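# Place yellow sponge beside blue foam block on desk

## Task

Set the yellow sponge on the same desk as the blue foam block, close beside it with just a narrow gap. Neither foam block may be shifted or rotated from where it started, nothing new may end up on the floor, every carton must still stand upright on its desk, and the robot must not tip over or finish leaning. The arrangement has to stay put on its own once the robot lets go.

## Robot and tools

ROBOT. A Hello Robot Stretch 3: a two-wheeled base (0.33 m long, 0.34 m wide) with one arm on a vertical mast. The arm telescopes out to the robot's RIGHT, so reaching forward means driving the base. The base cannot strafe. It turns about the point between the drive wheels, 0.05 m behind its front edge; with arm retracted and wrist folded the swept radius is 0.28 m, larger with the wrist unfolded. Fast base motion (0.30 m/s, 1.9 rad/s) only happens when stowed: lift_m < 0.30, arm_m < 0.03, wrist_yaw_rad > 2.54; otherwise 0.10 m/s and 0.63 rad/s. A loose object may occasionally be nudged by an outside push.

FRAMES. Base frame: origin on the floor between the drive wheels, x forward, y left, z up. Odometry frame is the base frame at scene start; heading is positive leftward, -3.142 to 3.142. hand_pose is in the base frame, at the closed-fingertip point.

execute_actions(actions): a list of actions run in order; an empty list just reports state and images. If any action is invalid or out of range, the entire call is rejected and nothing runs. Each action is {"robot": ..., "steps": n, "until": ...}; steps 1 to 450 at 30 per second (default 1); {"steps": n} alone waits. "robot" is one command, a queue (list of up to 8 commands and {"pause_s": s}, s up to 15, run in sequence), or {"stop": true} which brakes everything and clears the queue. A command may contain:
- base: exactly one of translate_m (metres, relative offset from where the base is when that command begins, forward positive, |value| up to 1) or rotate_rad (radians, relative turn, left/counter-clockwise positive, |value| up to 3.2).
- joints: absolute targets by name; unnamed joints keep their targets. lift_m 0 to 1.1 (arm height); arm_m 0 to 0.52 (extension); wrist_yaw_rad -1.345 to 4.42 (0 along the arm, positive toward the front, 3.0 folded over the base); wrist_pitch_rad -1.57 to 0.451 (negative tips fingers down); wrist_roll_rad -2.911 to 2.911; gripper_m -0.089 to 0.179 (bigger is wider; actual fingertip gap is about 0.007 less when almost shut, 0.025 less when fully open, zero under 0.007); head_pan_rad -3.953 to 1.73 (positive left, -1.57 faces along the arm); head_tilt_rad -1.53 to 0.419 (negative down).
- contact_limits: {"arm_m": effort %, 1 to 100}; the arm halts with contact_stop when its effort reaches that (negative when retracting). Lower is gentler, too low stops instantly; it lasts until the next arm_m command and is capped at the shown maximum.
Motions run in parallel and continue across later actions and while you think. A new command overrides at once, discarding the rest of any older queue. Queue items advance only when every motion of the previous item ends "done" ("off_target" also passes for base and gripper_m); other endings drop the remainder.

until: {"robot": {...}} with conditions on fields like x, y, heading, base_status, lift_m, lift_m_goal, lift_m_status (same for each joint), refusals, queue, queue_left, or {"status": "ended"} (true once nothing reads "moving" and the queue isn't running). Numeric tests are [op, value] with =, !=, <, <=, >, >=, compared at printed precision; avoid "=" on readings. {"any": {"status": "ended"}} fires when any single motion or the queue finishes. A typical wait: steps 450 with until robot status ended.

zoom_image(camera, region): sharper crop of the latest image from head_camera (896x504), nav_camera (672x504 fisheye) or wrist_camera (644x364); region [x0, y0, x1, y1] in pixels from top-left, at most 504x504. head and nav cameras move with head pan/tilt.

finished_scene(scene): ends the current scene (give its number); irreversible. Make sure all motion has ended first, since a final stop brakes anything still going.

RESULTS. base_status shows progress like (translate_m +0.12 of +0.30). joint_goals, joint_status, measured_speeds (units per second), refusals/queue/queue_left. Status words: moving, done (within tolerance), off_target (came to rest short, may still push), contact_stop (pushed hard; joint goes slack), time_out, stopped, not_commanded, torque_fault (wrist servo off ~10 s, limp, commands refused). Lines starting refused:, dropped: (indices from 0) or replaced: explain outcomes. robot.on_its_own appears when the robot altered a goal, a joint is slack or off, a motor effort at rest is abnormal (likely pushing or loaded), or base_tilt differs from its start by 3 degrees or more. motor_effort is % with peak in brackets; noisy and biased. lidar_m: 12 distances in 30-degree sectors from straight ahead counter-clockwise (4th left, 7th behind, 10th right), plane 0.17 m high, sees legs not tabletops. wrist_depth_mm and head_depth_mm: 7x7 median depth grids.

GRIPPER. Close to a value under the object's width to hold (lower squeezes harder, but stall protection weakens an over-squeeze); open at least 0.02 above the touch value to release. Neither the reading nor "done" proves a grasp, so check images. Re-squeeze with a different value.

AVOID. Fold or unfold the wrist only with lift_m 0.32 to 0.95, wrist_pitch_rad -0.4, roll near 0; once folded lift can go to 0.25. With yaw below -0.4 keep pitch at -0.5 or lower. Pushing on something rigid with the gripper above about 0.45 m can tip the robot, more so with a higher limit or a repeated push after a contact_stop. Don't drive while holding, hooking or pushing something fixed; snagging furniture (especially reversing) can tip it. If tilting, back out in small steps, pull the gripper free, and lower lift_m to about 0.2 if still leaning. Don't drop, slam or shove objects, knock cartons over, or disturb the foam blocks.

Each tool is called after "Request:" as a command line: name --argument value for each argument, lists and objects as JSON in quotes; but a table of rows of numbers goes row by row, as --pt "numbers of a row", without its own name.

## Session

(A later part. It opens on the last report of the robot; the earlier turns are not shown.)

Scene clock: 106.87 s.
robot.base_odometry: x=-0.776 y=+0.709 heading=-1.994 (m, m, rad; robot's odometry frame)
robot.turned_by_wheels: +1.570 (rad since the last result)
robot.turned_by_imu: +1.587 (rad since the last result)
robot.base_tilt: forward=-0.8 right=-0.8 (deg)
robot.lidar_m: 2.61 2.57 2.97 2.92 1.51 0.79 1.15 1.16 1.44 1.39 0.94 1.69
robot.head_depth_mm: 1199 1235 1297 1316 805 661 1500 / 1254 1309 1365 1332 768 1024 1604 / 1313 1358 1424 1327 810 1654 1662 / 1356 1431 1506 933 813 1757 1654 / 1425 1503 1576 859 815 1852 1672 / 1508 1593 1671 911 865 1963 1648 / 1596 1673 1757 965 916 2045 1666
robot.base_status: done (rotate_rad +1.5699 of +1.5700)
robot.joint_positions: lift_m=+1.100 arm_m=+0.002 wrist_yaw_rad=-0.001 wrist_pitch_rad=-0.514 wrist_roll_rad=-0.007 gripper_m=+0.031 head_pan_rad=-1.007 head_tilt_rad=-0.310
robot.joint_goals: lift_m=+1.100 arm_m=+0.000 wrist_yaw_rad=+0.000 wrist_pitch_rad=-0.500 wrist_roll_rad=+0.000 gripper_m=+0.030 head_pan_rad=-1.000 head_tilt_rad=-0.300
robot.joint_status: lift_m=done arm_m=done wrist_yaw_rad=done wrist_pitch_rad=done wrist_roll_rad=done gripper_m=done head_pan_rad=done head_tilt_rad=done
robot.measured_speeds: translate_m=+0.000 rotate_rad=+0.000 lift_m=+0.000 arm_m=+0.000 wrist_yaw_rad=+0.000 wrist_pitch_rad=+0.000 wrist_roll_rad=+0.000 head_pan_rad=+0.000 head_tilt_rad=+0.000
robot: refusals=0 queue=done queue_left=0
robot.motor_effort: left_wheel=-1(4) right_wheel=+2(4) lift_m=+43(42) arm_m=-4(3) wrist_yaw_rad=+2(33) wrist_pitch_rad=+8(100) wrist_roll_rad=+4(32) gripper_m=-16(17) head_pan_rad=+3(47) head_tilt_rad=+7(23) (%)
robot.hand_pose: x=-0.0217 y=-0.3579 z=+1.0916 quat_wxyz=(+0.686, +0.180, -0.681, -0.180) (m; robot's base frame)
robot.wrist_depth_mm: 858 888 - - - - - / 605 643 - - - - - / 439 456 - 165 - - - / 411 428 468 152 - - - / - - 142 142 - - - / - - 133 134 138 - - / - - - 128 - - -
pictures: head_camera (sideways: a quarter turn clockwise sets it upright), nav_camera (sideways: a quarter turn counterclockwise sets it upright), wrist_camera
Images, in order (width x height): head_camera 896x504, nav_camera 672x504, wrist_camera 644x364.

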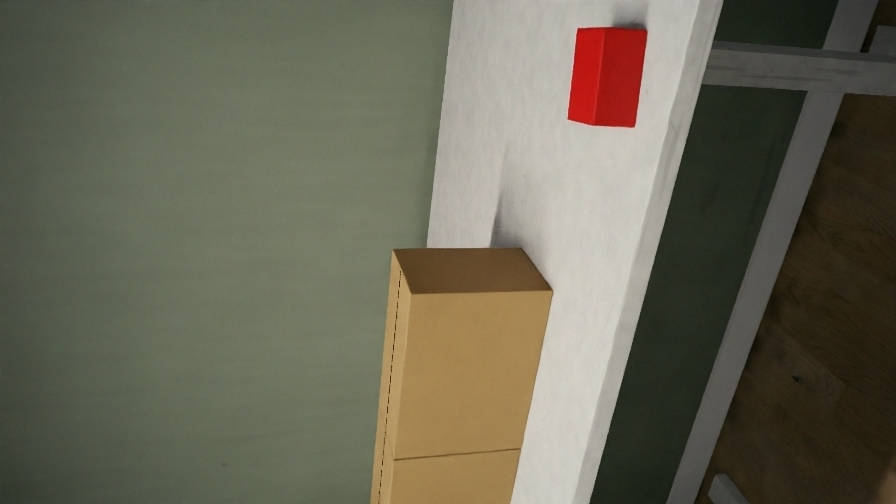

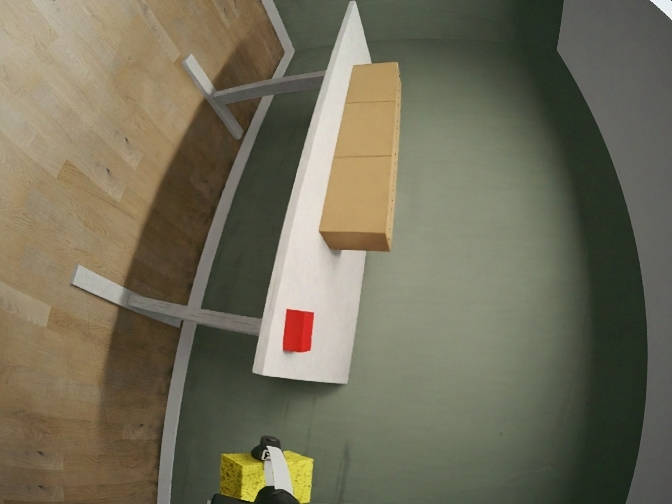

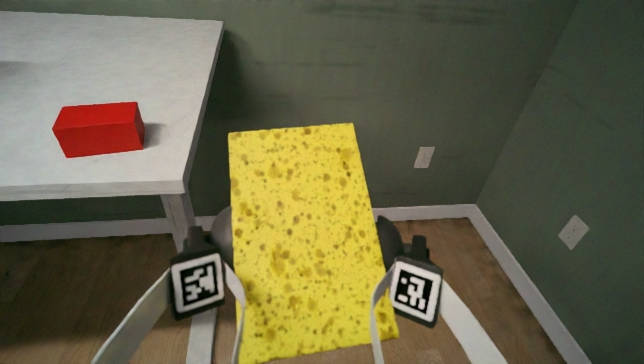

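Request:
execute_actions --actions '[{"robot":[{"base":{"translate_m":0.4}},{"joints":{"arm_m":0.5,"wrist_yaw_rad":1.1,"wrist_pitch_rad":-0.35}}],"steps":450,"until":{"robot":{"status":"ended"}}}]'

Scene clock: 117.43 s.
robot.base_odometry: x=-0.940 y=+0.345 heading=-1.994 (m, m, rad; robot's odometry frame)
robot.turned_by_wheels: +0.000 (rad since the last result)
robot.turned_by_imu: +0.004 (rad since the last result)
robot.base_tilt: forward=-0.9 right=-0.8 (deg)
robot.lidar_m: 2.21 2.24 2.72 2.99 1.41 1.19 1.18 1.55 1.45 0.89 1.34 1.34
robot.head_depth_mm: 1150 1192 1242 751 764 579 1490 / 1198 1244 1302 746 764 606 1558 / 1244 1304 1366 797 765 660 1613 / 1311 1372 1436 751 764 1651 1664 / 1370 1430 1513 792 792 1778 1665 / 1452 1512 1602 827 815 1910 1648 / 1514 1602 1699 881 816 1953 1522
robot.base_status: done (translate_m +0.4000 of +0.4000)
robot.joint_positions: lift_m=+1.100 arm_m=+0.500 wrist_yaw_rad=+1.100 wrist_pitch_rad=-0.368 wrist_roll_rad=-0.006 gripper_m=+0.031 head_pan_rad=-1.007 head_tilt_rad=-0.310
robot.joint_goals: lift_m=+1.100 arm_m=+0.500 wrist_yaw_rad=+1.100 wrist_pitch_rad=-0.350 wrist_roll_rad=+0.000 gripper_m=+0.030 head_pan_rad=-1.000 head_tilt_rad=-0.300
robot.joint_status: lift_m=done arm_m=done wrist_yaw_rad=done wrist_pitch_rad=done wrist_roll_rad=done gripper_m=done head_pan_rad=done head_tilt_rad=done
robot.measured_speeds: translate_m=+0.000 rotate_rad=+0.000 lift_m=+0.000 arm_m=+0.000 wrist_yaw_rad=+0.000 wrist_pitch_rad=+0.000 wrist_roll_rad=+0.000 head_pan_rad=+0.000 head_tilt_rad=+0.000
robot: refusals=0 queue=done queue_left=0
robot.motor_effort: left_wheel=-1(2) right_wheel=+2(6) lift_m=+42(42) arm_m=+2(4) wrist_yaw_rad=+0(1) wrist_pitch_rad=+10(12) wrist_roll_rad=+4(4) gripper_m=-16(17) head_pan_rad=+3(4) head_tilt_rad=+7(7) (%)
robot.hand_pose: x=+0.1839 y=-0.7491 z=+1.1239 quat_wxyz=(+0.662, +0.473, -0.522, +0.255) (m; robot's base frame)
robot.wrist_depth_mm: - - - - 744 591 484 / 439 373 - - 769 611 505 / 588 287 263 164 730 619 514 / 482 305 234 151 214 594 528 / 405 337 141 142 186 475 499 / 339 348 133 134 138 390 402 / 294 300 289 128 238 330 337
pictures: head_camera (sideways: a quarter turn clockwise sets it upright), nav_camera (sideways: a quarter turn counterclockwise sets it upright), wrist_camera
Images, in order (width x height): head_camera 896x504, nav_camera 672x504, wrist_camera 644x364.

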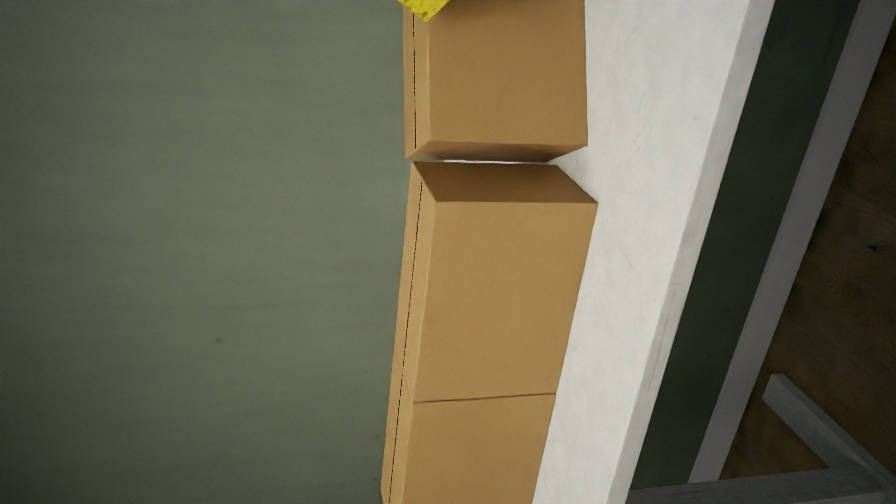

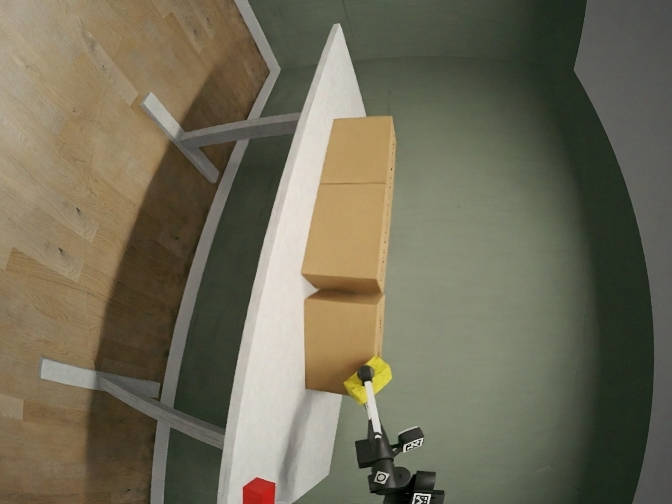

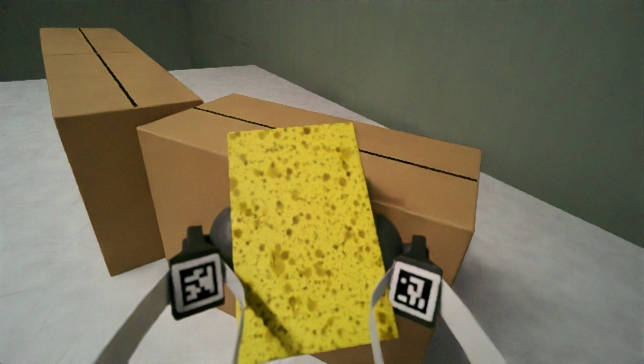

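Request:
execute_actions --actions '[{"robot":[{"base":{"translate_m":-0.1}},{"joints":{"wrist_yaw_rad":0.75,"wrist_pitch_rad":-0.05,"arm_m":0.52}}],"steps":450,"until":{"robot":{"status":"ended"}}}]'

Scene clock: 121.70 s.
robot.base_odometry: x=-0.899 y=+0.436 heading=-1.994 (m, m, rad; robot's odometry frame)
robot.turned_by_wheels: +0.000 (rad since the last result)
robot.turned_by_imu: +0.001 (rad since the last result)
robot.base_tilt: forward=-0.8 right=-0.8 (deg)
robot.lidar_m: 2.31 2.33 2.77 2.97 1.34 1.09 1.08 1.45 1.47 0.89 1.35 1.42
robot.head_depth_mm: 1159 1200 1263 808 805 602 1502 / 1215 1257 1314 807 811 631 1560 / 1260 1320 1380 809 809 661 1619 / 1319 1386 1448 829 808 1697 1664 / 1386 1455 1526 814 809 1816 1655 / 1464 1537 1616 849 811 1915 1662 / 1552 1629 1710 906 863 2011 1617
robot.base_status: done (translate_m -0.1000 of -0.1000)
robot.joint_positions: lift_m=+1.100 arm_m=+0.520 wrist_yaw_rad=+0.752 wrist_pitch_rad=-0.073 wrist_roll_rad=-0.006 gripper_m=+0.031 head_pan_rad=-1.007 head_tilt_rad=-0.310
robot.joint_goals: lift_m=+1.100 arm_m=+0.520 wrist_yaw_rad=+0.750 wrist_pitch_rad=-0.050 wrist_roll_rad=+0.000 gripper_m=+0.030 head_pan_rad=-1.000 head_tilt_rad=-0.300
robot.joint_status: lift_m=done arm_m=done wrist_yaw_rad=done wrist_pitch_rad=done wrist_roll_rad=done gripper_m=done head_pan_rad=done head_tilt_rad=done
robot.measured_speeds: translate_m=+0.000 rotate_rad=+0.000 lift_m=+0.000 arm_m=+0.000 wrist_yaw_rad=+0.000 wrist_pitch_rad=+0.000 wrist_roll_rad=+0.000 head_pan_rad=+0.000 head_tilt_rad=+0.000
robot: refusals=0 queue=done queue_left=0
robot.motor_effort: left_wheel=-1(4) right_wheel=+2(5) lift_m=+43(42) arm_m=+2(3) wrist_yaw_rad=-2(5) wrist_pitch_rad=+13(13) wrist_roll_rad=+4(4) gripper_m=-17(17) head_pan_rad=+3(4) head_tilt_rad=+7(7) (%)
robot.hand_pose: x=+0.1520 y=-0.8499 z=+1.1958 quat_wxyz=(+0.669, +0.283, -0.645, +0.236) (m; robot's base frame)
robot.wrist_depth_mm: - - 824 683 584 509 454 / - - 865 723 602 522 462 / - - 893 164 617 538 474 / - - 935 152 635 547 481 / 307 316 142 143 626 565 495 / 240 239 133 134 138 575 502 / 249 244 257 128 450 485 494
pictures: head_camera (sideways: a quarter turn clockwise sets it upright), nav_camera (sideways: a quarter turn counterclockwise sets it upright), wrist_camera
Images, in order (width x height): head_camera 896x504, nav_camera 672x504, wrist_camera 644x364.

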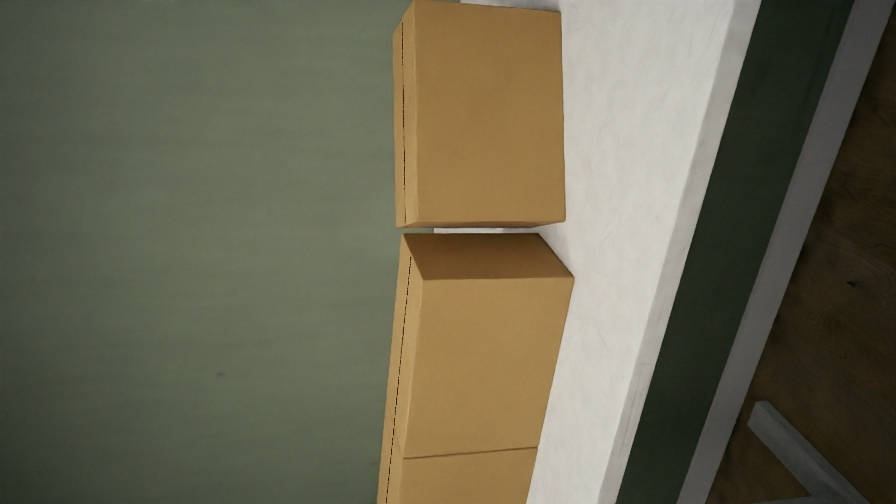

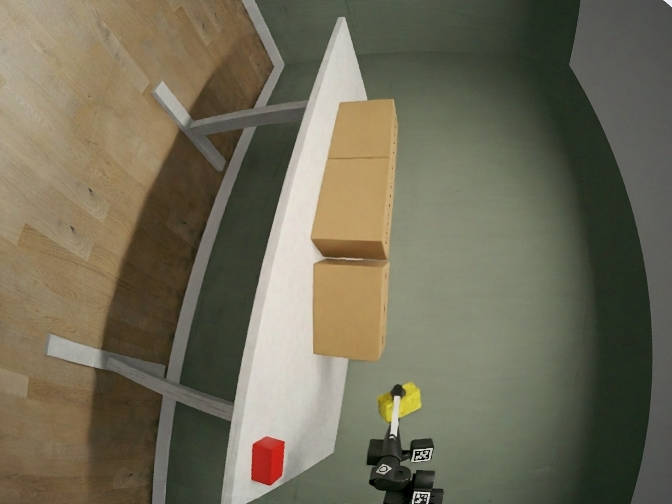

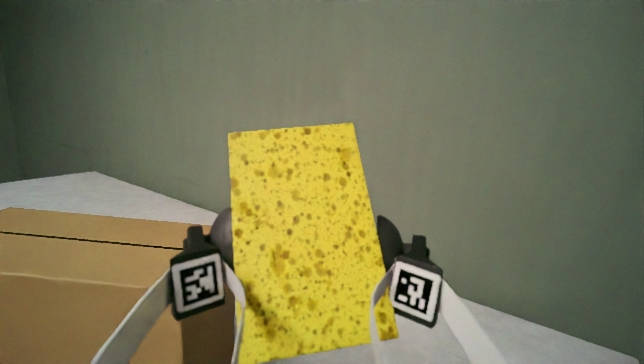

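Request:
execute_actions --actions '[{"robot":{"joints":{"wrist_yaw_rad":1.25,"wrist_pitch_rad":-0.12}},"steps":150,"until":{"robot":{"status":"ended"}}}]'

Scene clock: 123.20 s.
robot.base_odometry: x=-0.899 y=+0.436 heading=-1.994 (m, m, rad; robot's odometry frame)
robot.turned_by_wheels: +0.000 (rad since the last result)
robot.turned_by_imu: +0.000 (rad since the last result)
robot.base_tilt: forward=-0.9 right=-0.8 (deg)
robot.lidar_m: 2.31 2.33 2.77 2.97 1.35 1.09 1.08 1.45 1.47 0.89 1.35 1.42
robot.head_depth_mm: 1158 1205 1246 808 807 602 1493 / 1211 1255 1314 808 803 632 1577 / 1262 1317 1378 808 810 661 1621 / 1318 1384 1445 828 807 1696 1667 / 1389 1452 1533 813 813 1784 1657 / 1464 1533 1623 849 813 1903 1667 / 1544 1633 1721 910 863 2006 1628
robot.base_status: done (translate_m -0.1000 of -0.1000)
robot.joint_positions: lift_m=+1.100 arm_m=+0.520 wrist_yaw_rad=+1.248 wrist_pitch_rad=-0.136 wrist_roll_rad=-0.006 gripper_m=+0.031 head_pan_rad=-1.007 head_tilt_rad=-0.310
robot.joint_goals: lift_m=+1.100 arm_m=+0.520 wrist_yaw_rad=+1.250 wrist_pitch_rad=-0.120 wrist_roll_rad=+0.000 gripper_m=+0.030 head_pan_rad=-1.000 head_tilt_rad=-0.300
robot.joint_status: lift_m=done arm_m=done wrist_yaw_rad=done wrist_pitch_rad=done wrist_roll_rad=done gripper_m=done head_pan_rad=done head_tilt_rad=done
robot.measured_speeds: translate_m=+0.000 rotate_rad=+0.000 lift_m=+0.000 arm_m=+0.000 wrist_yaw_rad=+0.000 wrist_pitch_rad=+0.000 wrist_roll_rad=+0.000 head_pan_rad=+0.000 head_tilt_rad=+0.000
robot: refusals=0 queue=done queue_left=0
robot.motor_effort: left_wheel=-1(1) right_wheel=+2(2) lift_m=+43(43) arm_m=+3(3) wrist_yaw_rad=+2(3) wrist_pitch_rad=+9(13) wrist_roll_rad=+4(4) gripper_m=-17(17) head_pan_rad=+3(4) head_tilt_rad=+7(7) (%)
robot.hand_pose: x=+0.2162 y=-0.7443 z=+1.1799 quat_wxyz=(+0.603, +0.450, -0.542, +0.374) (m; robot's base frame)
robot.wrist_depth_mm: - - - - 891 661 525 / - - - - 894 665 534 / - - - 164 908 670 534 / - 474 343 152 923 687 543 / - 570 142 143 346 672 550 / 495 481 133 134 138 556 544 / 387 397 374 128 390 441 452
pictures: head_camera (sideways: a quarter turn clockwise sets it upright), nav_camera (sideways: a quarter turn counterclockwise sets it upright), wrist_camera
Images, in order (width x height): head_camera 896x504, nav_camera 672x504, wrist_camera 644x364.

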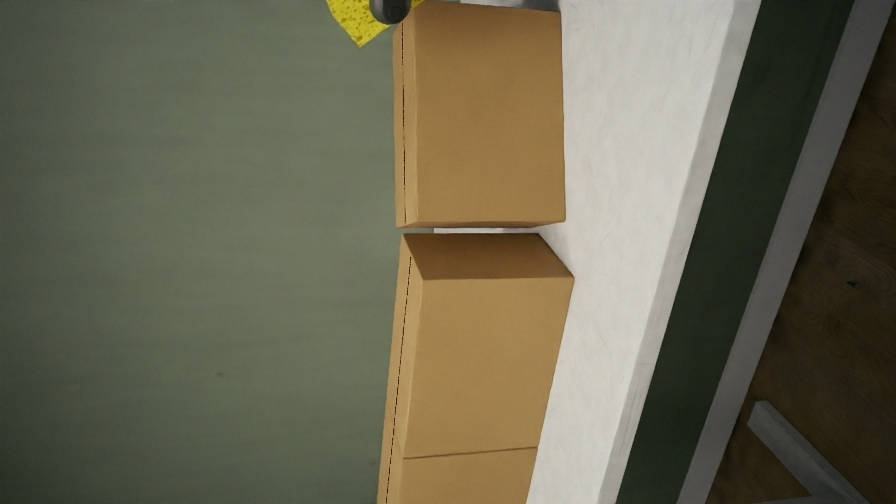

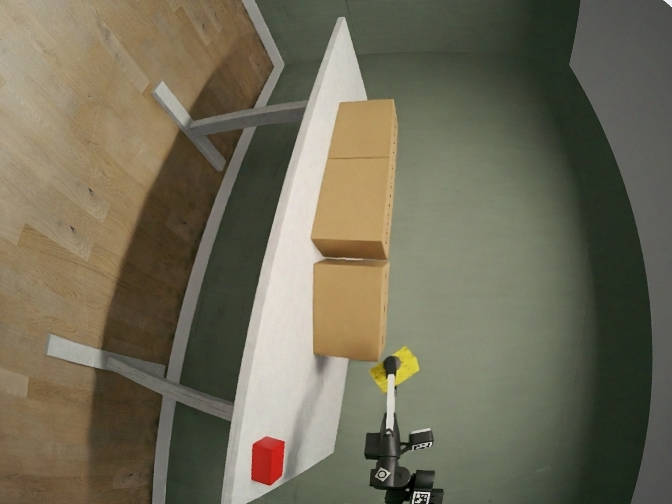

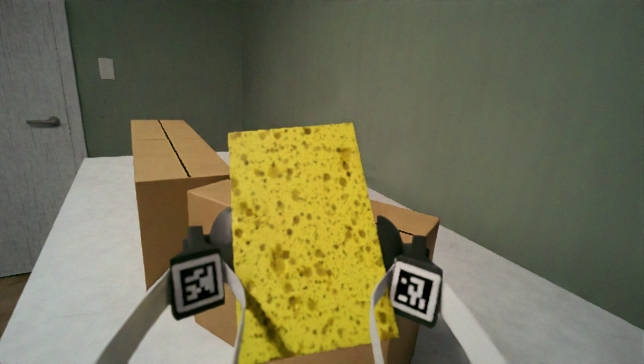

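Request:
execute_actions --actions '[{"robot":[{"joints":{"wrist_yaw_rad":0.6}},{"joints":{"arm_m":0,"wrist_yaw_rad":1.5}},{"base":{"translate_m":1.0},"joints":{"lift_m":0.5,"head_pan_rad":-1.9,"head_tilt_rad":-0.3}},{"base":{"translate_m":0.5}}],"steps":450,"until":{"robot":{"status":"ended"}}},{"steps":450,"until":{"robot":{"status":"ended"}}}]'

Scene clock: 146.67 s.
robot.base_odometry: x=-1.514 y=-0.932 heading=-1.994 (m, m, rad; robot's odometry frame)
robot.turned_by_wheels: +0.000 (rad since the last result)
robot.turned_by_imu: +0.012 (rad since the last result)
robot.base_tilt: forward=-0.9 right=-0.7 (deg)
robot.lidar_m: 0.83 0.84 1.05 1.44 3.67 2.83 2.56 1.69 0.73 0.78 1.14 0.93
robot.head_depth_mm: 1213 1274 1352 1329 806 579 466 / 1168 1209 1281 1300 808 581 454 / 1118 1165 1229 1262 810 583 484 / 1073 1117 1173 1211 812 610 1393 / 1032 1082 1125 1161 865 1291 1367 / 993 1039 1080 1119 1179 1240 1300 / 960 997 1038 1081 1134 1186 1240
robot.base_status: done (translate_m +0.5000 of +0.5000)
robot.joint_positions: lift_m=+0.500 arm_m=+0.002 wrist_yaw_rad=+1.500 wrist_pitch_rad=-0.138 wrist_roll_rad=-0.006 gripper_m=+0.031 head_pan_rad=-1.893 head_tilt_rad=-0.310
robot.joint_goals: lift_m=+0.500 arm_m=+0.000 wrist_yaw_rad=+1.500 wrist_pitch_rad=-0.120 wrist_roll_rad=+0.000 gripper_m=+0.030 head_pan_rad=-1.900 head_tilt_rad=-0.300
robot.joint_status: lift_m=done arm_m=done wrist_yaw_rad=done wrist_pitch_rad=done wrist_roll_rad=done gripper_m=done head_pan_rad=done head_tilt_rad=done
robot.measured_speeds: translate_m=+0.000 rotate_rad=+0.000 lift_m=+0.000 arm_m=+0.000 wrist_yaw_rad=+0.000 wrist_pitch_rad=+0.000 wrist_roll_rad=+0.000 head_pan_rad=+0.000 head_tilt_rad=+0.000
robot: refusals=0 queue=done queue_left=0
robot.motor_effort: left_wheel=-1(2) right_wheel=+2(4) lift_m=+32(41) arm_m=-4(5) wrist_yaw_rad=+1(5) wrist_pitch_rad=+10(10) wrist_roll_rad=+4(4) gripper_m=-17(17) head_pan_rad=-3(45) head_tilt_rad=+7(7) (%)
robot.hand_pose: x=+0.2285 y=-0.1645 z=+0.5799 quat_wxyz=(+0.551, +0.515, -0.481, +0.447) (m; robot's base frame)
robot.wrist_depth_mm: 619 655 685 767 810 858 912 / 650 686 723 793 850 906 960 / 678 712 744 164 899 977 953 / 706 756 750 152 954 - 945 / 741 790 142 143 - - 936 / 782 819 133 134 138 - 952 / 808 833 813 128 884 946 909
pictures: head_camera (sideways: a quarter turn clockwise sets it upright), nav_camera (sideways: a quarter turn counterclockwise sets it upright), wrist_camera
Images, in order (width x height): head_camera 896x504, nav_camera 672x504, wrist_camera 644x364.

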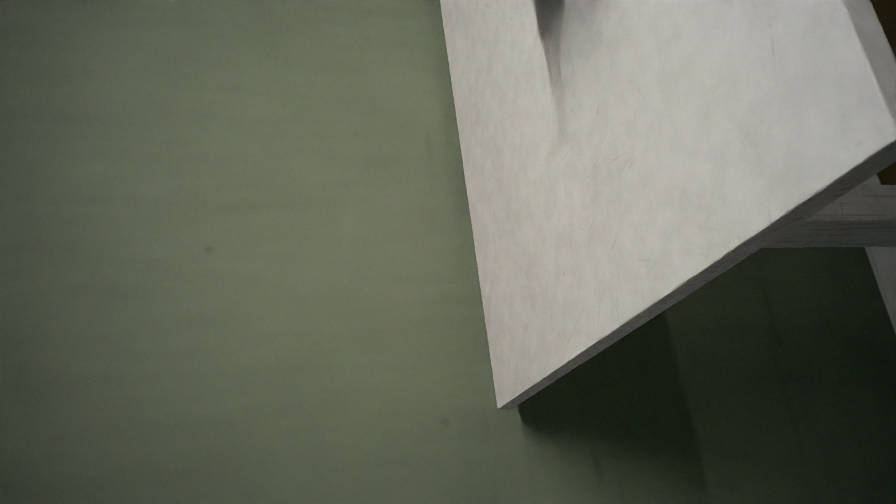

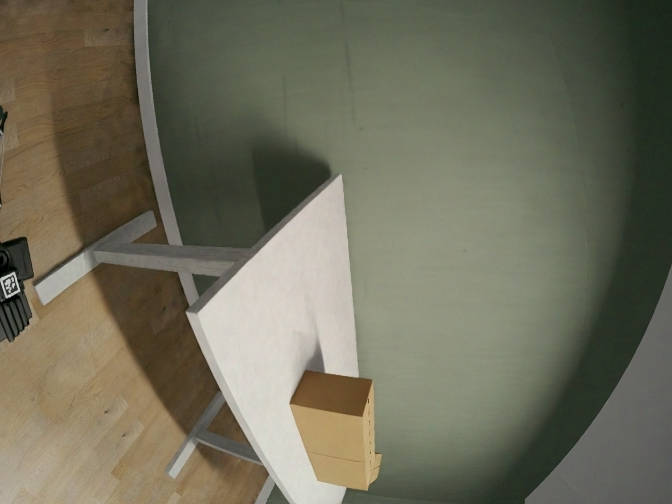

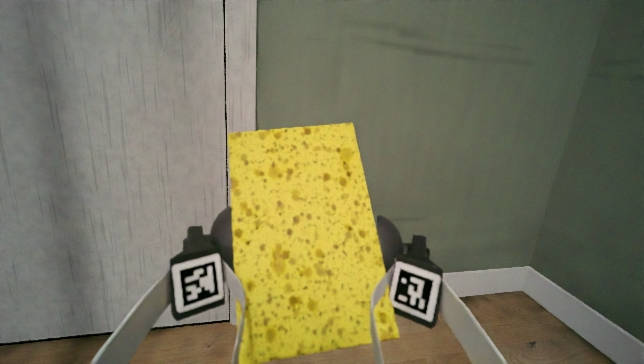

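Request:
execute_actions --actions '[{"robot":[{"joints":{"wrist_pitch_rad":-0.4,"wrist_roll_rad":0}},{"joints":{"wrist_yaw_rad":3.0}},{"joints":{"lift_m":0.28,"head_pan_rad":0,"head_tilt_rad":-0.5}},{"base":{"rotate_rad":2.0}},{"base":{"translate_m":1.0}},{"base":{"translate_m":1.0}}],"steps":450,"until":{"robot":{"status":"ended"}}},{"steps":450,"until":{"robot":{"status":"ended"}}}]'

Scene clock: 165.77 s.
robot.base_odometry: x=+0.486 y=-0.919 heading=+0.006 (m, m, rad; robot's odometry frame)
robot.turned_by_wheels: +2.000 (rad since the last result)
robot.turned_by_imu: +2.026 (rad since the last result)
robot.base_tilt: forward=-0.8 right=-0.8 (deg)
robot.lidar_m: 1.73 1.62 1.90 1.78 2.30 2.78 2.58 1.60 1.23 1.10 1.63 1.26
robot.head_depth_mm: 1423 1502 1005 1761 1909 1688 1390 / 1441 1549 1017 1854 1968 1691 1398 / 1497 1596 1060 1894 1998 1692 1391 / 1542 1639 1084 1979 2086 1697 1407 / 1598 1689 1126 2056 2137 1712 1410 / 1658 1736 1160 2164 2147 1701 1400 / 1712 1815 1210 2109 1925 1707 1408
robot.base_status: done (translate_m +1.0000 of +1.0000)
robot.joint_positions: lift_m=+0.280 arm_m=+0.002 wrist_yaw_rad=+2.999 wrist_pitch_rad=-0.415 wrist_roll_rad=-0.006 gripper_m=+0.031 head_pan_rad=-0.007 head_tilt_rad=-0.495
robot.joint_goals: lift_m=+0.280 arm_m=+0.000 wrist_yaw_rad=+3.000 wrist_pitch_rad=-0.400 wrist_roll_rad=+0.000 gripper_m=+0.030 head_pan_rad=+0.000 head_tilt_rad=-0.500
robot.joint_status: lift_m=done arm_m=done wrist_yaw_rad=done wrist_pitch_rad=done wrist_roll_rad=done gripper_m=done head_pan_rad=done head_tilt_rad=done
robot.measured_speeds: translate_m=+0.000 rotate_rad=+0.000 lift_m=+0.000 arm_m=+0.000 wrist_yaw_rad=+0.000 wrist_pitch_rad=+0.000 wrist_roll_rad=+0.000 head_pan_rad=+0.000 head_tilt_rad=+0.000
robot: refusals=0 queue=done queue_left=0
robot.motor_effort: left_wheel=-1(6) right_wheel=+2(10) lift_m=+32(32) arm_m=-4(4) wrist_yaw_rad=+1(1) wrist_pitch_rad=+9(10) wrist_roll_rad=+4(4) gripper_m=-16(17) head_pan_rad=+3(44) head_tilt_rad=-3(27) (%)
robot.hand_pose: x=+0.0108 y=+0.0758 z=+0.2934 quat_wxyz=(+0.195, +0.698, +0.097, +0.682) (m; robot's base frame)
robot.wrist_depth_mm: - - - - - - - / - - - - - - - / 886 - 972 164 - - - / 685 688 152 151 797 824 860 / 560 571 140 143 640 648 681 / 475 497 132 134 138 542 561 / - - 124 127 440 463 475
pictures: head_camera (sideways: a quarter turn clockwise sets it upright), nav_camera (sideways: a quarter turn counterclockwise sets it upright), wrist_camera
Images, in order (width x height): head_camera 896x504, nav_camera 672x504, wrist_camera 644x364.

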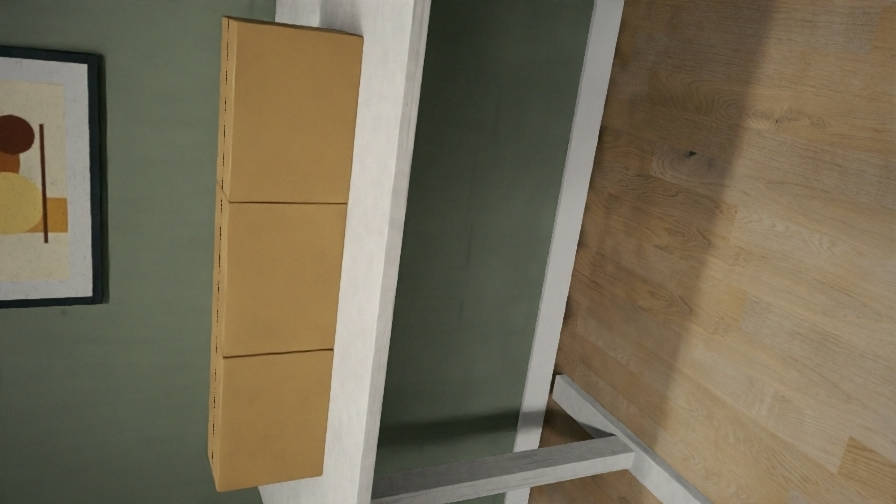

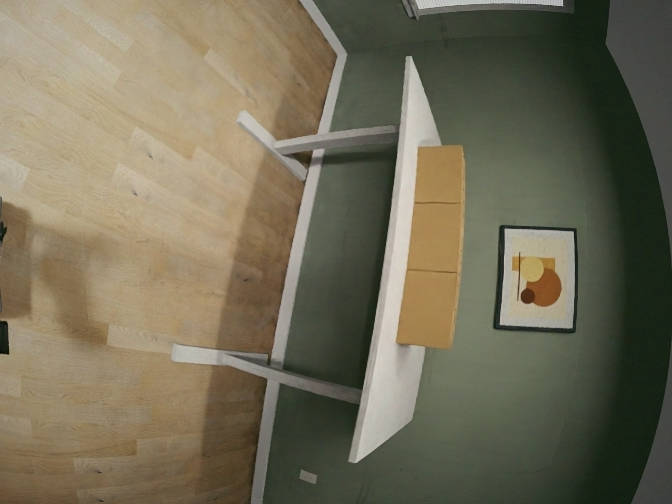

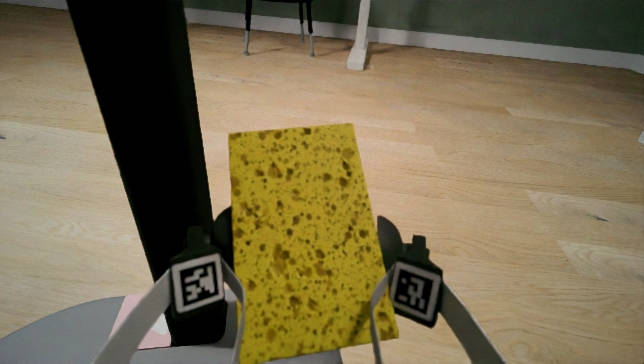

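Request:
execute_actions --actions '[{"robot":[{"base":{"translate_m":0.55}},{"base":{"rotate_rad":1.5}},{"base":{"translate_m":-0.65},"joints":{"lift_m":0.9,"head_pan_rad":-1.2,"head_tilt_rad":-0.5}},{"joints":{"wrist_yaw_rad":0.8}},{"joints":{"lift_m":1.1,"wrist_pitch_rad":-0.1}}],"steps":450,"until":{"robot":{"status":"ended"}}},{"steps":450,"until":{"robot":{"status":"ended"}}}]'

Scene clock: 182.43 s.
robot.base_odometry: x=+0.994 y=-1.565 heading=+1.507 (m, m, rad; robot's odometry frame)
robot.turned_by_wheels: +1.500 (rad since the last result)
robot.turned_by_imu: +1.653 (rad since the last result)
robot.base_tilt: forward=-0.8 right=-0.9 (deg)
robot.lidar_m: 2.41 3.07 3.56 1.36 0.76 0.93 0.94 1.13 1.08 0.64 1.31 1.61
robot.head_depth_mm: 1017 1084 1126 782 572 454 393 / 1083 1170 1192 781 576 453 394 / 1169 1268 1237 783 576 455 406 / 1255 1388 708 718 578 457 405 / 1396 1536 660 690 580 1566 414 / 1559 1700 732 752 582 1706 1413 / 1738 1890 821 796 661 1714 1404
robot.base_status: done (translate_m -0.6500 of -0.6500)
robot.joint_positions: lift_m=+0.900 arm_m=+0.001 wrist_yaw_rad=+0.845 wrist_pitch_rad=-0.480 wrist_roll_rad=+0.004 gripper_m=+0.031 head_pan_rad=-1.194 head_tilt_rad=-0.498
robot.joint_goals: lift_m=+0.900 arm_m=+0.000 wrist_yaw_rad=+0.800 wrist_pitch_rad=-0.400 wrist_roll_rad=+0.000 gripper_m=+0.030 head_pan_rad=-1.200 head_tilt_rad=-0.500
robot.joint_status: lift_m=done arm_m=done wrist_yaw_rad=off_target wrist_pitch_rad=done wrist_roll_rad=done gripper_m=done head_pan_rad=done head_tilt_rad=done
robot.measured_speeds: translate_m=+0.000 rotate_rad=+0.000 lift_m=+0.000 arm_m=+0.000 wrist_yaw_rad=+0.000 wrist_pitch_rad=+0.000 wrist_roll_rad=+0.000 head_pan_rad=+0.000 head_tilt_rad=+0.000
robot: refusals=0 queue=dropped queue_left=0
robot.on_its_own: wrist_yaw_rad is at rest, and its effort (-33) is outside its rest range (-12 to +12); wrist_pitch_rad is at rest, and its effort (+43) is outside its rest range (-20 to +32)
robot.motor_effort: left_wheel=+5(25) right_wheel=-8(53) lift_m=+45(44) arm_m=+0(4) wrist_yaw_rad=-33(83) wrist_pitch_rad=+43(54) wrist_roll_rad=-2(4) gripper_m=-21(27) head_pan_rad=-4(44) head_tilt_rad=-1(3) (%)
robot.hand_pose: x=+0.1402 y=-0.2898 z=+0.8987 quat_wxyz=(+0.695, +0.435, -0.558, +0.127) (m; robot's base frame)
robot.wrist_depth_mm: - - - 320 351 385 427 / - - - 224 220 231 247 / - - - 163 159 167 174 / - - 152 153 132 130 134 / - - 140 143 118 106 109 / - - 132 134 115 94 92 / - - 127 127 - 89 80
pictures: head_camera (sideways: a quarter turn clockwise sets it upright), nav_camera (sideways: a quarter turn counterclockwise sets it upright), wrist_camera
dropped: robot: command 3 of its queue: wrist_yaw_rad: off_target
Images, in order (width x height): head_camera 896x504, nav_camera 672x504, wrist_camera 644x364.

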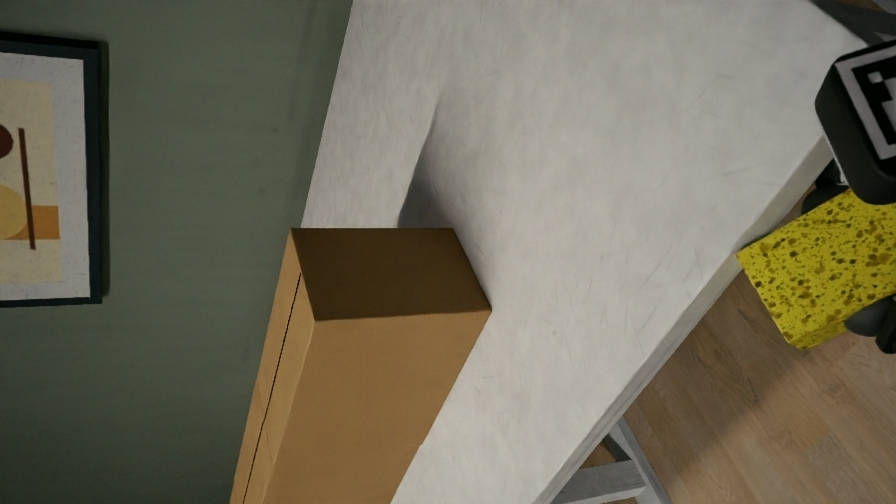

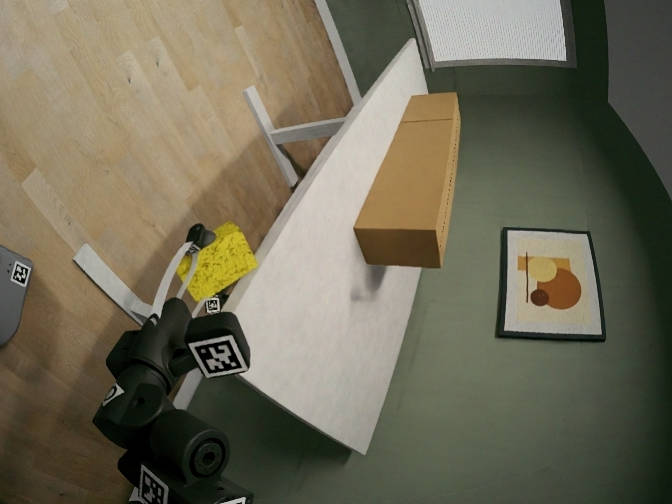

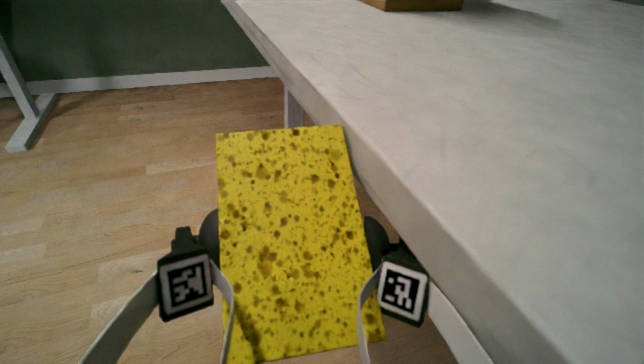

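Request:
execute_actions --actions '[{"robot":[{"joints":{"wrist_yaw_rad":1.5,"wrist_pitch_rad":-0.4}},{"joints":{"lift_m":1.1}},{"joints":{"wrist_pitch_rad":-0.1,"wrist_yaw_rad":0.5}}],"steps":450,"until":{"robot":{"status":"ended"}}}]'

Scene clock: 189.37 s.
robot.base_odometry: x=+0.994 y=-1.565 heading=+1.506 (m, m, rad; robot's odometry frame)
robot.turned_by_wheels: +0.000 (rad since the last result)
robot.turned_by_imu: +0.001 (rad since the last result)
robot.base_tilt: forward=-0.9 right=-0.8 (deg)
robot.lidar_m: 2.41 3.07 3.58 1.37 0.77 0.93 0.94 1.13 1.08 0.64 1.31 1.60
robot.head_depth_mm: 1013 1087 323 - 552 440 384 / 1085 1158 322 314 576 453 385 / 1166 1263 326 713 576 454 1303 / 1264 1389 707 718 578 469 1404 / 1396 1529 660 690 580 1552 1398 / 1556 1683 726 755 582 1703 1403 / 1738 1862 821 799 658 1709 1403
robot.base_status: done (translate_m -0.6500 of -0.6500)
robot.joint_positions: lift_m=+1.100 arm_m=+0.001 wrist_yaw_rad=+0.502 wrist_pitch_rad=-0.123 wrist_roll_rad=+0.007 gripper_m=+0.031 head_pan_rad=-1.194 head_tilt_rad=-0.498
robot.joint_goals: lift_m=+1.100 arm_m=+0.000 wrist_yaw_rad=+0.500 wrist_pitch_rad=-0.100 wrist_roll_rad=+0.000 gripper_m=+0.030 head_pan_rad=-1.200 head_tilt_rad=-0.500
robot.joint_status: lift_m=done arm_m=done wrist_yaw_rad=done wrist_pitch_rad=done wrist_roll_rad=done gripper_m=done head_pan_rad=done head_tilt_rad=done
robot.measured_speeds: translate_m=+0.000 rotate_rad=+0.000 lift_m=+0.000 arm_m=+0.000 wrist_yaw_rad=+0.000 wrist_pitch_rad=+0.000 wrist_roll_rad=+0.000 head_pan_rad=+0.000 head_tilt_rad=+0.000
robot: refusals=0 queue=done queue_left=0
robot.motor_effort: left_wheel=+1(5) right_wheel=-1(8) lift_m=+44(44) arm_m=+0(0) wrist_yaw_rad=-2(34) wrist_pitch_rad=+13(43) wrist_roll_rad=-4(9) gripper_m=-16(21) head_pan_rad=-3(3) head_tilt_rad=-1(2) (%)
robot.hand_pose: x=+0.0996 y=-0.3666 z=+1.1832 quat_wxyz=(+0.692, +0.218, -0.675, +0.132) (m; robot's base frame)
robot.wrist_depth_mm: - - - - 927 765 648 / - - - - 970 780 670 / - 983 - - - 800 674 / - 832 472 153 - 823 692 / - 667 141 142 777 773 688 / - 510 133 133 137 567 657 / - 416 385 127 417 451 697
pictures: head_camera (sideways: a quarter turn clockwise sets it upright), nav_camera (sideways: a quarter turn counterclockwise sets it upright), wrist_camera
Images, in order (width x height): head_camera 896x504, nav_camera 672x504, wrist_camera 644x364.

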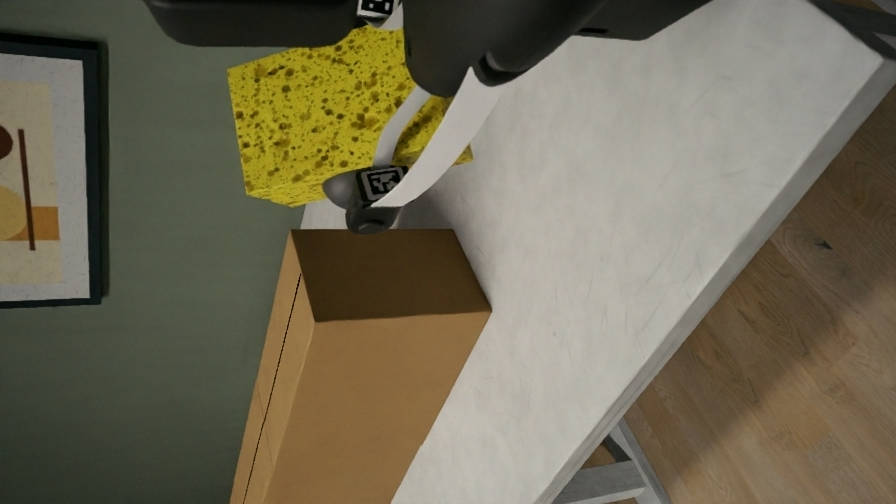

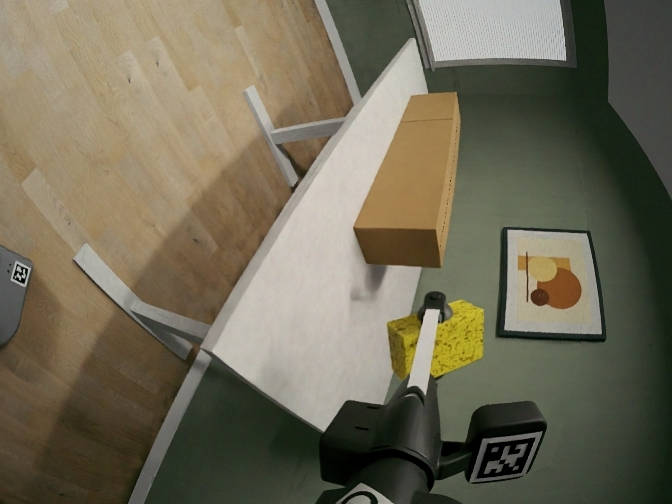

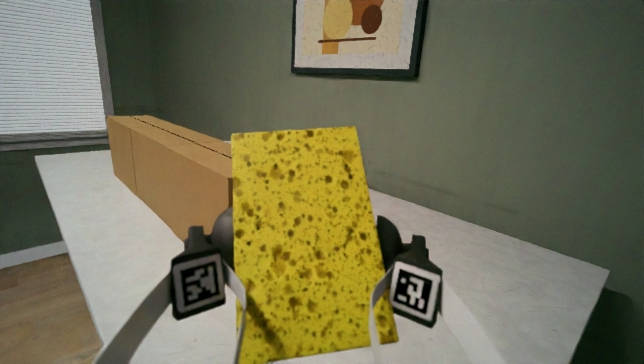

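Request:
execute_actions --actions '[{"robot":[{"joints":{"wrist_yaw_rad":0.1}},{"joints":{"arm_m":0.5}},{"joints":{"wrist_yaw_rad":0.95,"wrist_pitch_rad":-0.2}}],"steps":450,"until":{"robot":{"status":"ended"}}}]'

Scene clock: 196.87 s.
robot.base_odometry: x=+0.994 y=-1.565 heading=+1.506 (m, m, rad; robot's odometry frame)
robot.turned_by_wheels: +0.000 (rad since the last result)
robot.turned_by_imu: +0.002 (rad since the last result)
robot.base_tilt: forward=-0.8 right=-0.7 (deg)
robot.lidar_m: 2.41 3.05 3.56 1.37 0.76 0.94 0.94 1.13 1.08 0.64 1.31 1.61
robot.head_depth_mm: 1010 1071 1105 776 573 453 384 / 1082 1132 1131 778 575 454 384 / 1166 1265 1228 787 577 454 1303 / 1265 1376 711 719 576 469 1395 / 1412 1531 659 688 581 1557 1399 / 1544 1697 726 754 581 1709 1398 / 1745 1883 821 799 659 1702 1417
robot.base_status: done (translate_m -0.6500 of -0.6500)
robot.joint_positions: lift_m=+1.100 arm_m=+0.500 wrist_yaw_rad=+0.948 wrist_pitch_rad=-0.216 wrist_roll_rad=+0.007 gripper_m=+0.031 head_pan_rad=-1.194 head_tilt_rad=-0.498
robot.joint_goals: lift_m=+1.100 arm_m=+0.500 wrist_yaw_rad=+0.950 wrist_pitch_rad=-0.200 wrist_roll_rad=+0.000 gripper_m=+0.030 head_pan_rad=-1.200 head_tilt_rad=-0.500
robot.joint_status: lift_m=done arm_m=done wrist_yaw_rad=done wrist_pitch_rad=done wrist_roll_rad=done gripper_m=done head_pan_rad=done head_tilt_rad=done
robot.measured_speeds: translate_m=+0.000 rotate_rad=+0.000 lift_m=+0.000 arm_m=+0.000 wrist_yaw_rad=+0.000 wrist_pitch_rad=+0.000 wrist_roll_rad=+0.000 head_pan_rad=+0.000 head_tilt_rad=+0.000
robot: refusals=0 queue=done queue_left=0
robot.motor_effort: left_wheel=+1(1) right_wheel=+0(1) lift_m=+45(44) arm_m=+2(3) wrist_yaw_rad=+2(3) wrist_pitch_rad=+9(13) wrist_roll_rad=-4(4) gripper_m=-16(16) head_pan_rad=-3(3) head_tilt_rad=-1(1) (%)
robot.hand_pose: x=+0.1776 y=-0.7878 z=+1.1601 quat_wxyz=(+0.659, +0.389, -0.593, +0.252) (m; robot's base frame)
robot.wrist_depth_mm: - - - - 692 493 390 / - - - - 761 515 394 / 530 513 - - 761 527 397 / 288 427 671 152 736 528 400 / 230 407 141 143 648 540 406 / 212 343 132 133 137 494 410 / 225 338 340 127 370 390 400
pictures: head_camera (sideways: a quarter turn clockwise sets it upright), nav_camera (sideways: a quarter turn counterclockwise sets it upright), wrist_camera
Images, in order (width x height): head_camera 896x504, nav_camera 672x504, wrist_camera 644x364.

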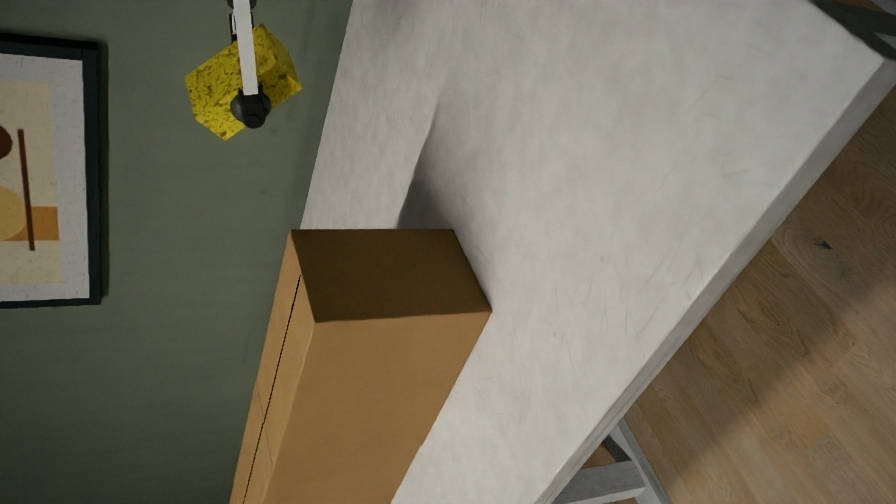

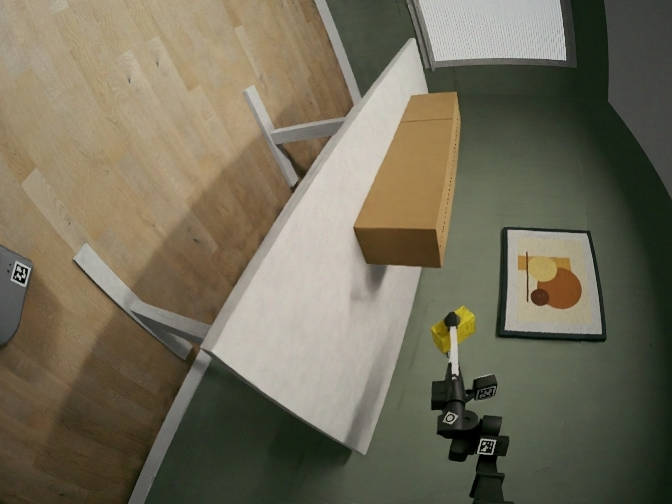

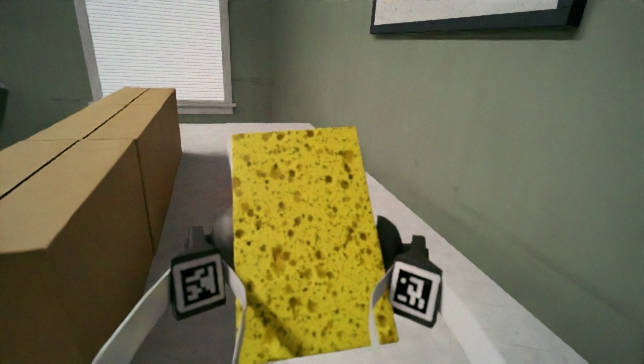

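Sponge occludes; shift yaw.

Request:
execute_actions --actions '[{"robot":{"joints":{"wrist_yaw_rad":0.55}},"steps":100,"until":{"robot":{"status":"ended"}}}]'

Scene clock: 198.13 s.
robot.base_odometry: x=+0.994 y=-1.565 heading=+1.506 (m, m, rad; robot's odometry frame)
robot.turned_by_wheels: +0.000 (rad since the last result)
robot.turned_by_imu: +0.000 (rad since the last result)
robot.base_tilt: forward=-0.8 right=-0.8 (deg)
robot.lidar_m: 2.41 3.06 3.56 1.37 0.76 0.93 0.94 1.13 1.08 0.64 1.31 1.61
robot.head_depth_mm: 1013 1058 1123 777 573 453 385 / 1087 1165 1190 784 574 454 384 / 1168 1260 1233 786 577 455 1299 / 1269 1380 707 719 577 470 1398 / 1405 1522 659 688 579 1556 1399 / 1548 1713 727 754 582 1703 1404 / 1728 1870 818 796 661 1700 1409
robot.base_status: done (translate_m -0.6500 of -0.6500)
robot.joint_positions: lift_m=+1.100 arm_m=+0.500 wrist_yaw_rad=+0.552 wrist_pitch_rad=-0.216 wrist_roll_rad=+0.007 gripper_m=+0.031 head_pan_rad=-1.194 head_tilt_rad=-0.498
robot.joint_goals: lift_m=+1.100 arm_m=+0.500 wrist_yaw_rad=+0.550 wrist_pitch_rad=-0.200 wrist_roll_rad=+0.000 gripper_m=+0.030 head_pan_rad=-1.200 head_tilt_rad=-0.500
robot.joint_status: lift_m=done arm_m=done wrist_yaw_rad=done wrist_pitch_rad=done wrist_roll_rad=done gripper_m=done head_pan_rad=done head_tilt_rad=done
robot.measured_speeds: translate_m=+0.000 rotate_rad=+0.000 lift_m=+0.000 arm_m=+0.000 wrist_yaw_rad=+0.000 wrist_pitch_rad=+0.000 wrist_roll_rad=+0.000 head_pan_rad=+0.000 head_tilt_rad=+0.000
robot: refusals=0 queue=done queue_left=0
robot.motor_effort: left_wheel=+1(1) right_wheel=+0(0) lift_m=+44(44) arm_m=+3(2) wrist_yaw_rad=-1(4) wrist_pitch_rad=+9(9) wrist_roll_rad=-4(4) gripper_m=-16(17) head_pan_rad=-3(3) head_tilt_rad=-1(1) (%)
robot.hand_pose: x=+0.1072 y=-0.8534 z=+1.1601 quat_wxyz=(+0.695, +0.265, -0.658, +0.117) (m; robot's base frame)
robot.wrist_depth_mm: - - 800 554 432 355 298 / - - 880 594 449 363 307 / - - 931 542 472 375 314 / 713 755 685 152 487 388 323 / 534 546 142 142 475 400 331 / 423 432 133 133 137 417 339 / 350 359 342 127 369 409 351
pictures: head_camera (sideways: a quarter turn clockwise sets it upright), nav_camera (sideways: a quarter turn counterclockwise sets it upright), wrist_camera
Images, in order (width x height): head_camera 896x504, nav_camera 672x504, wrist_camera 644x364.

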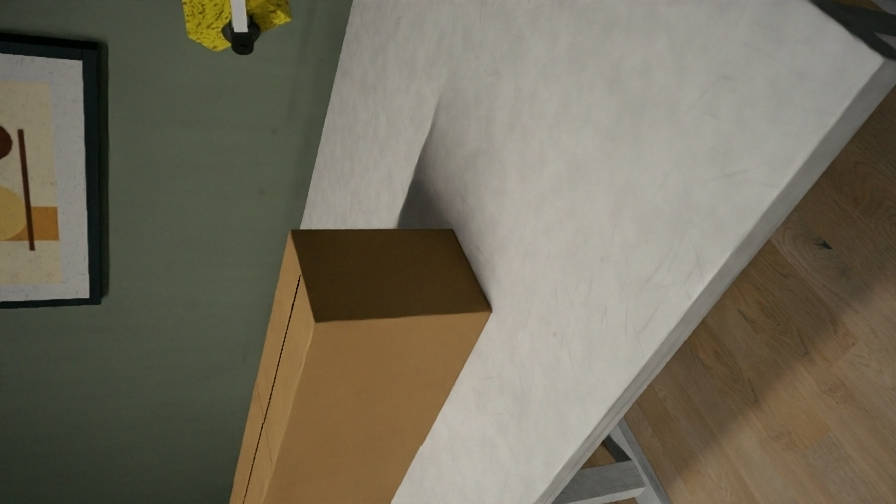

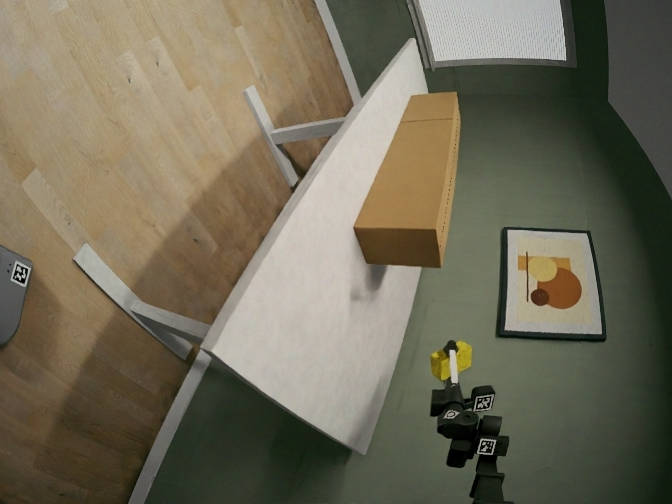

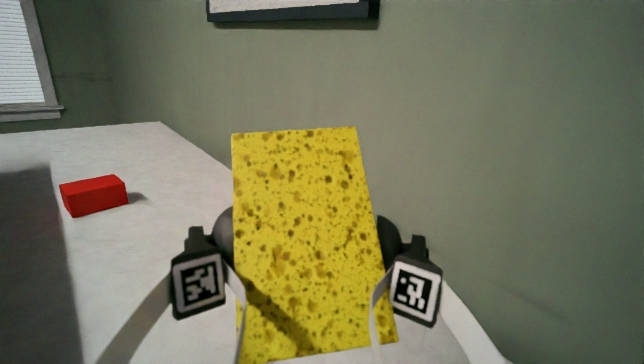

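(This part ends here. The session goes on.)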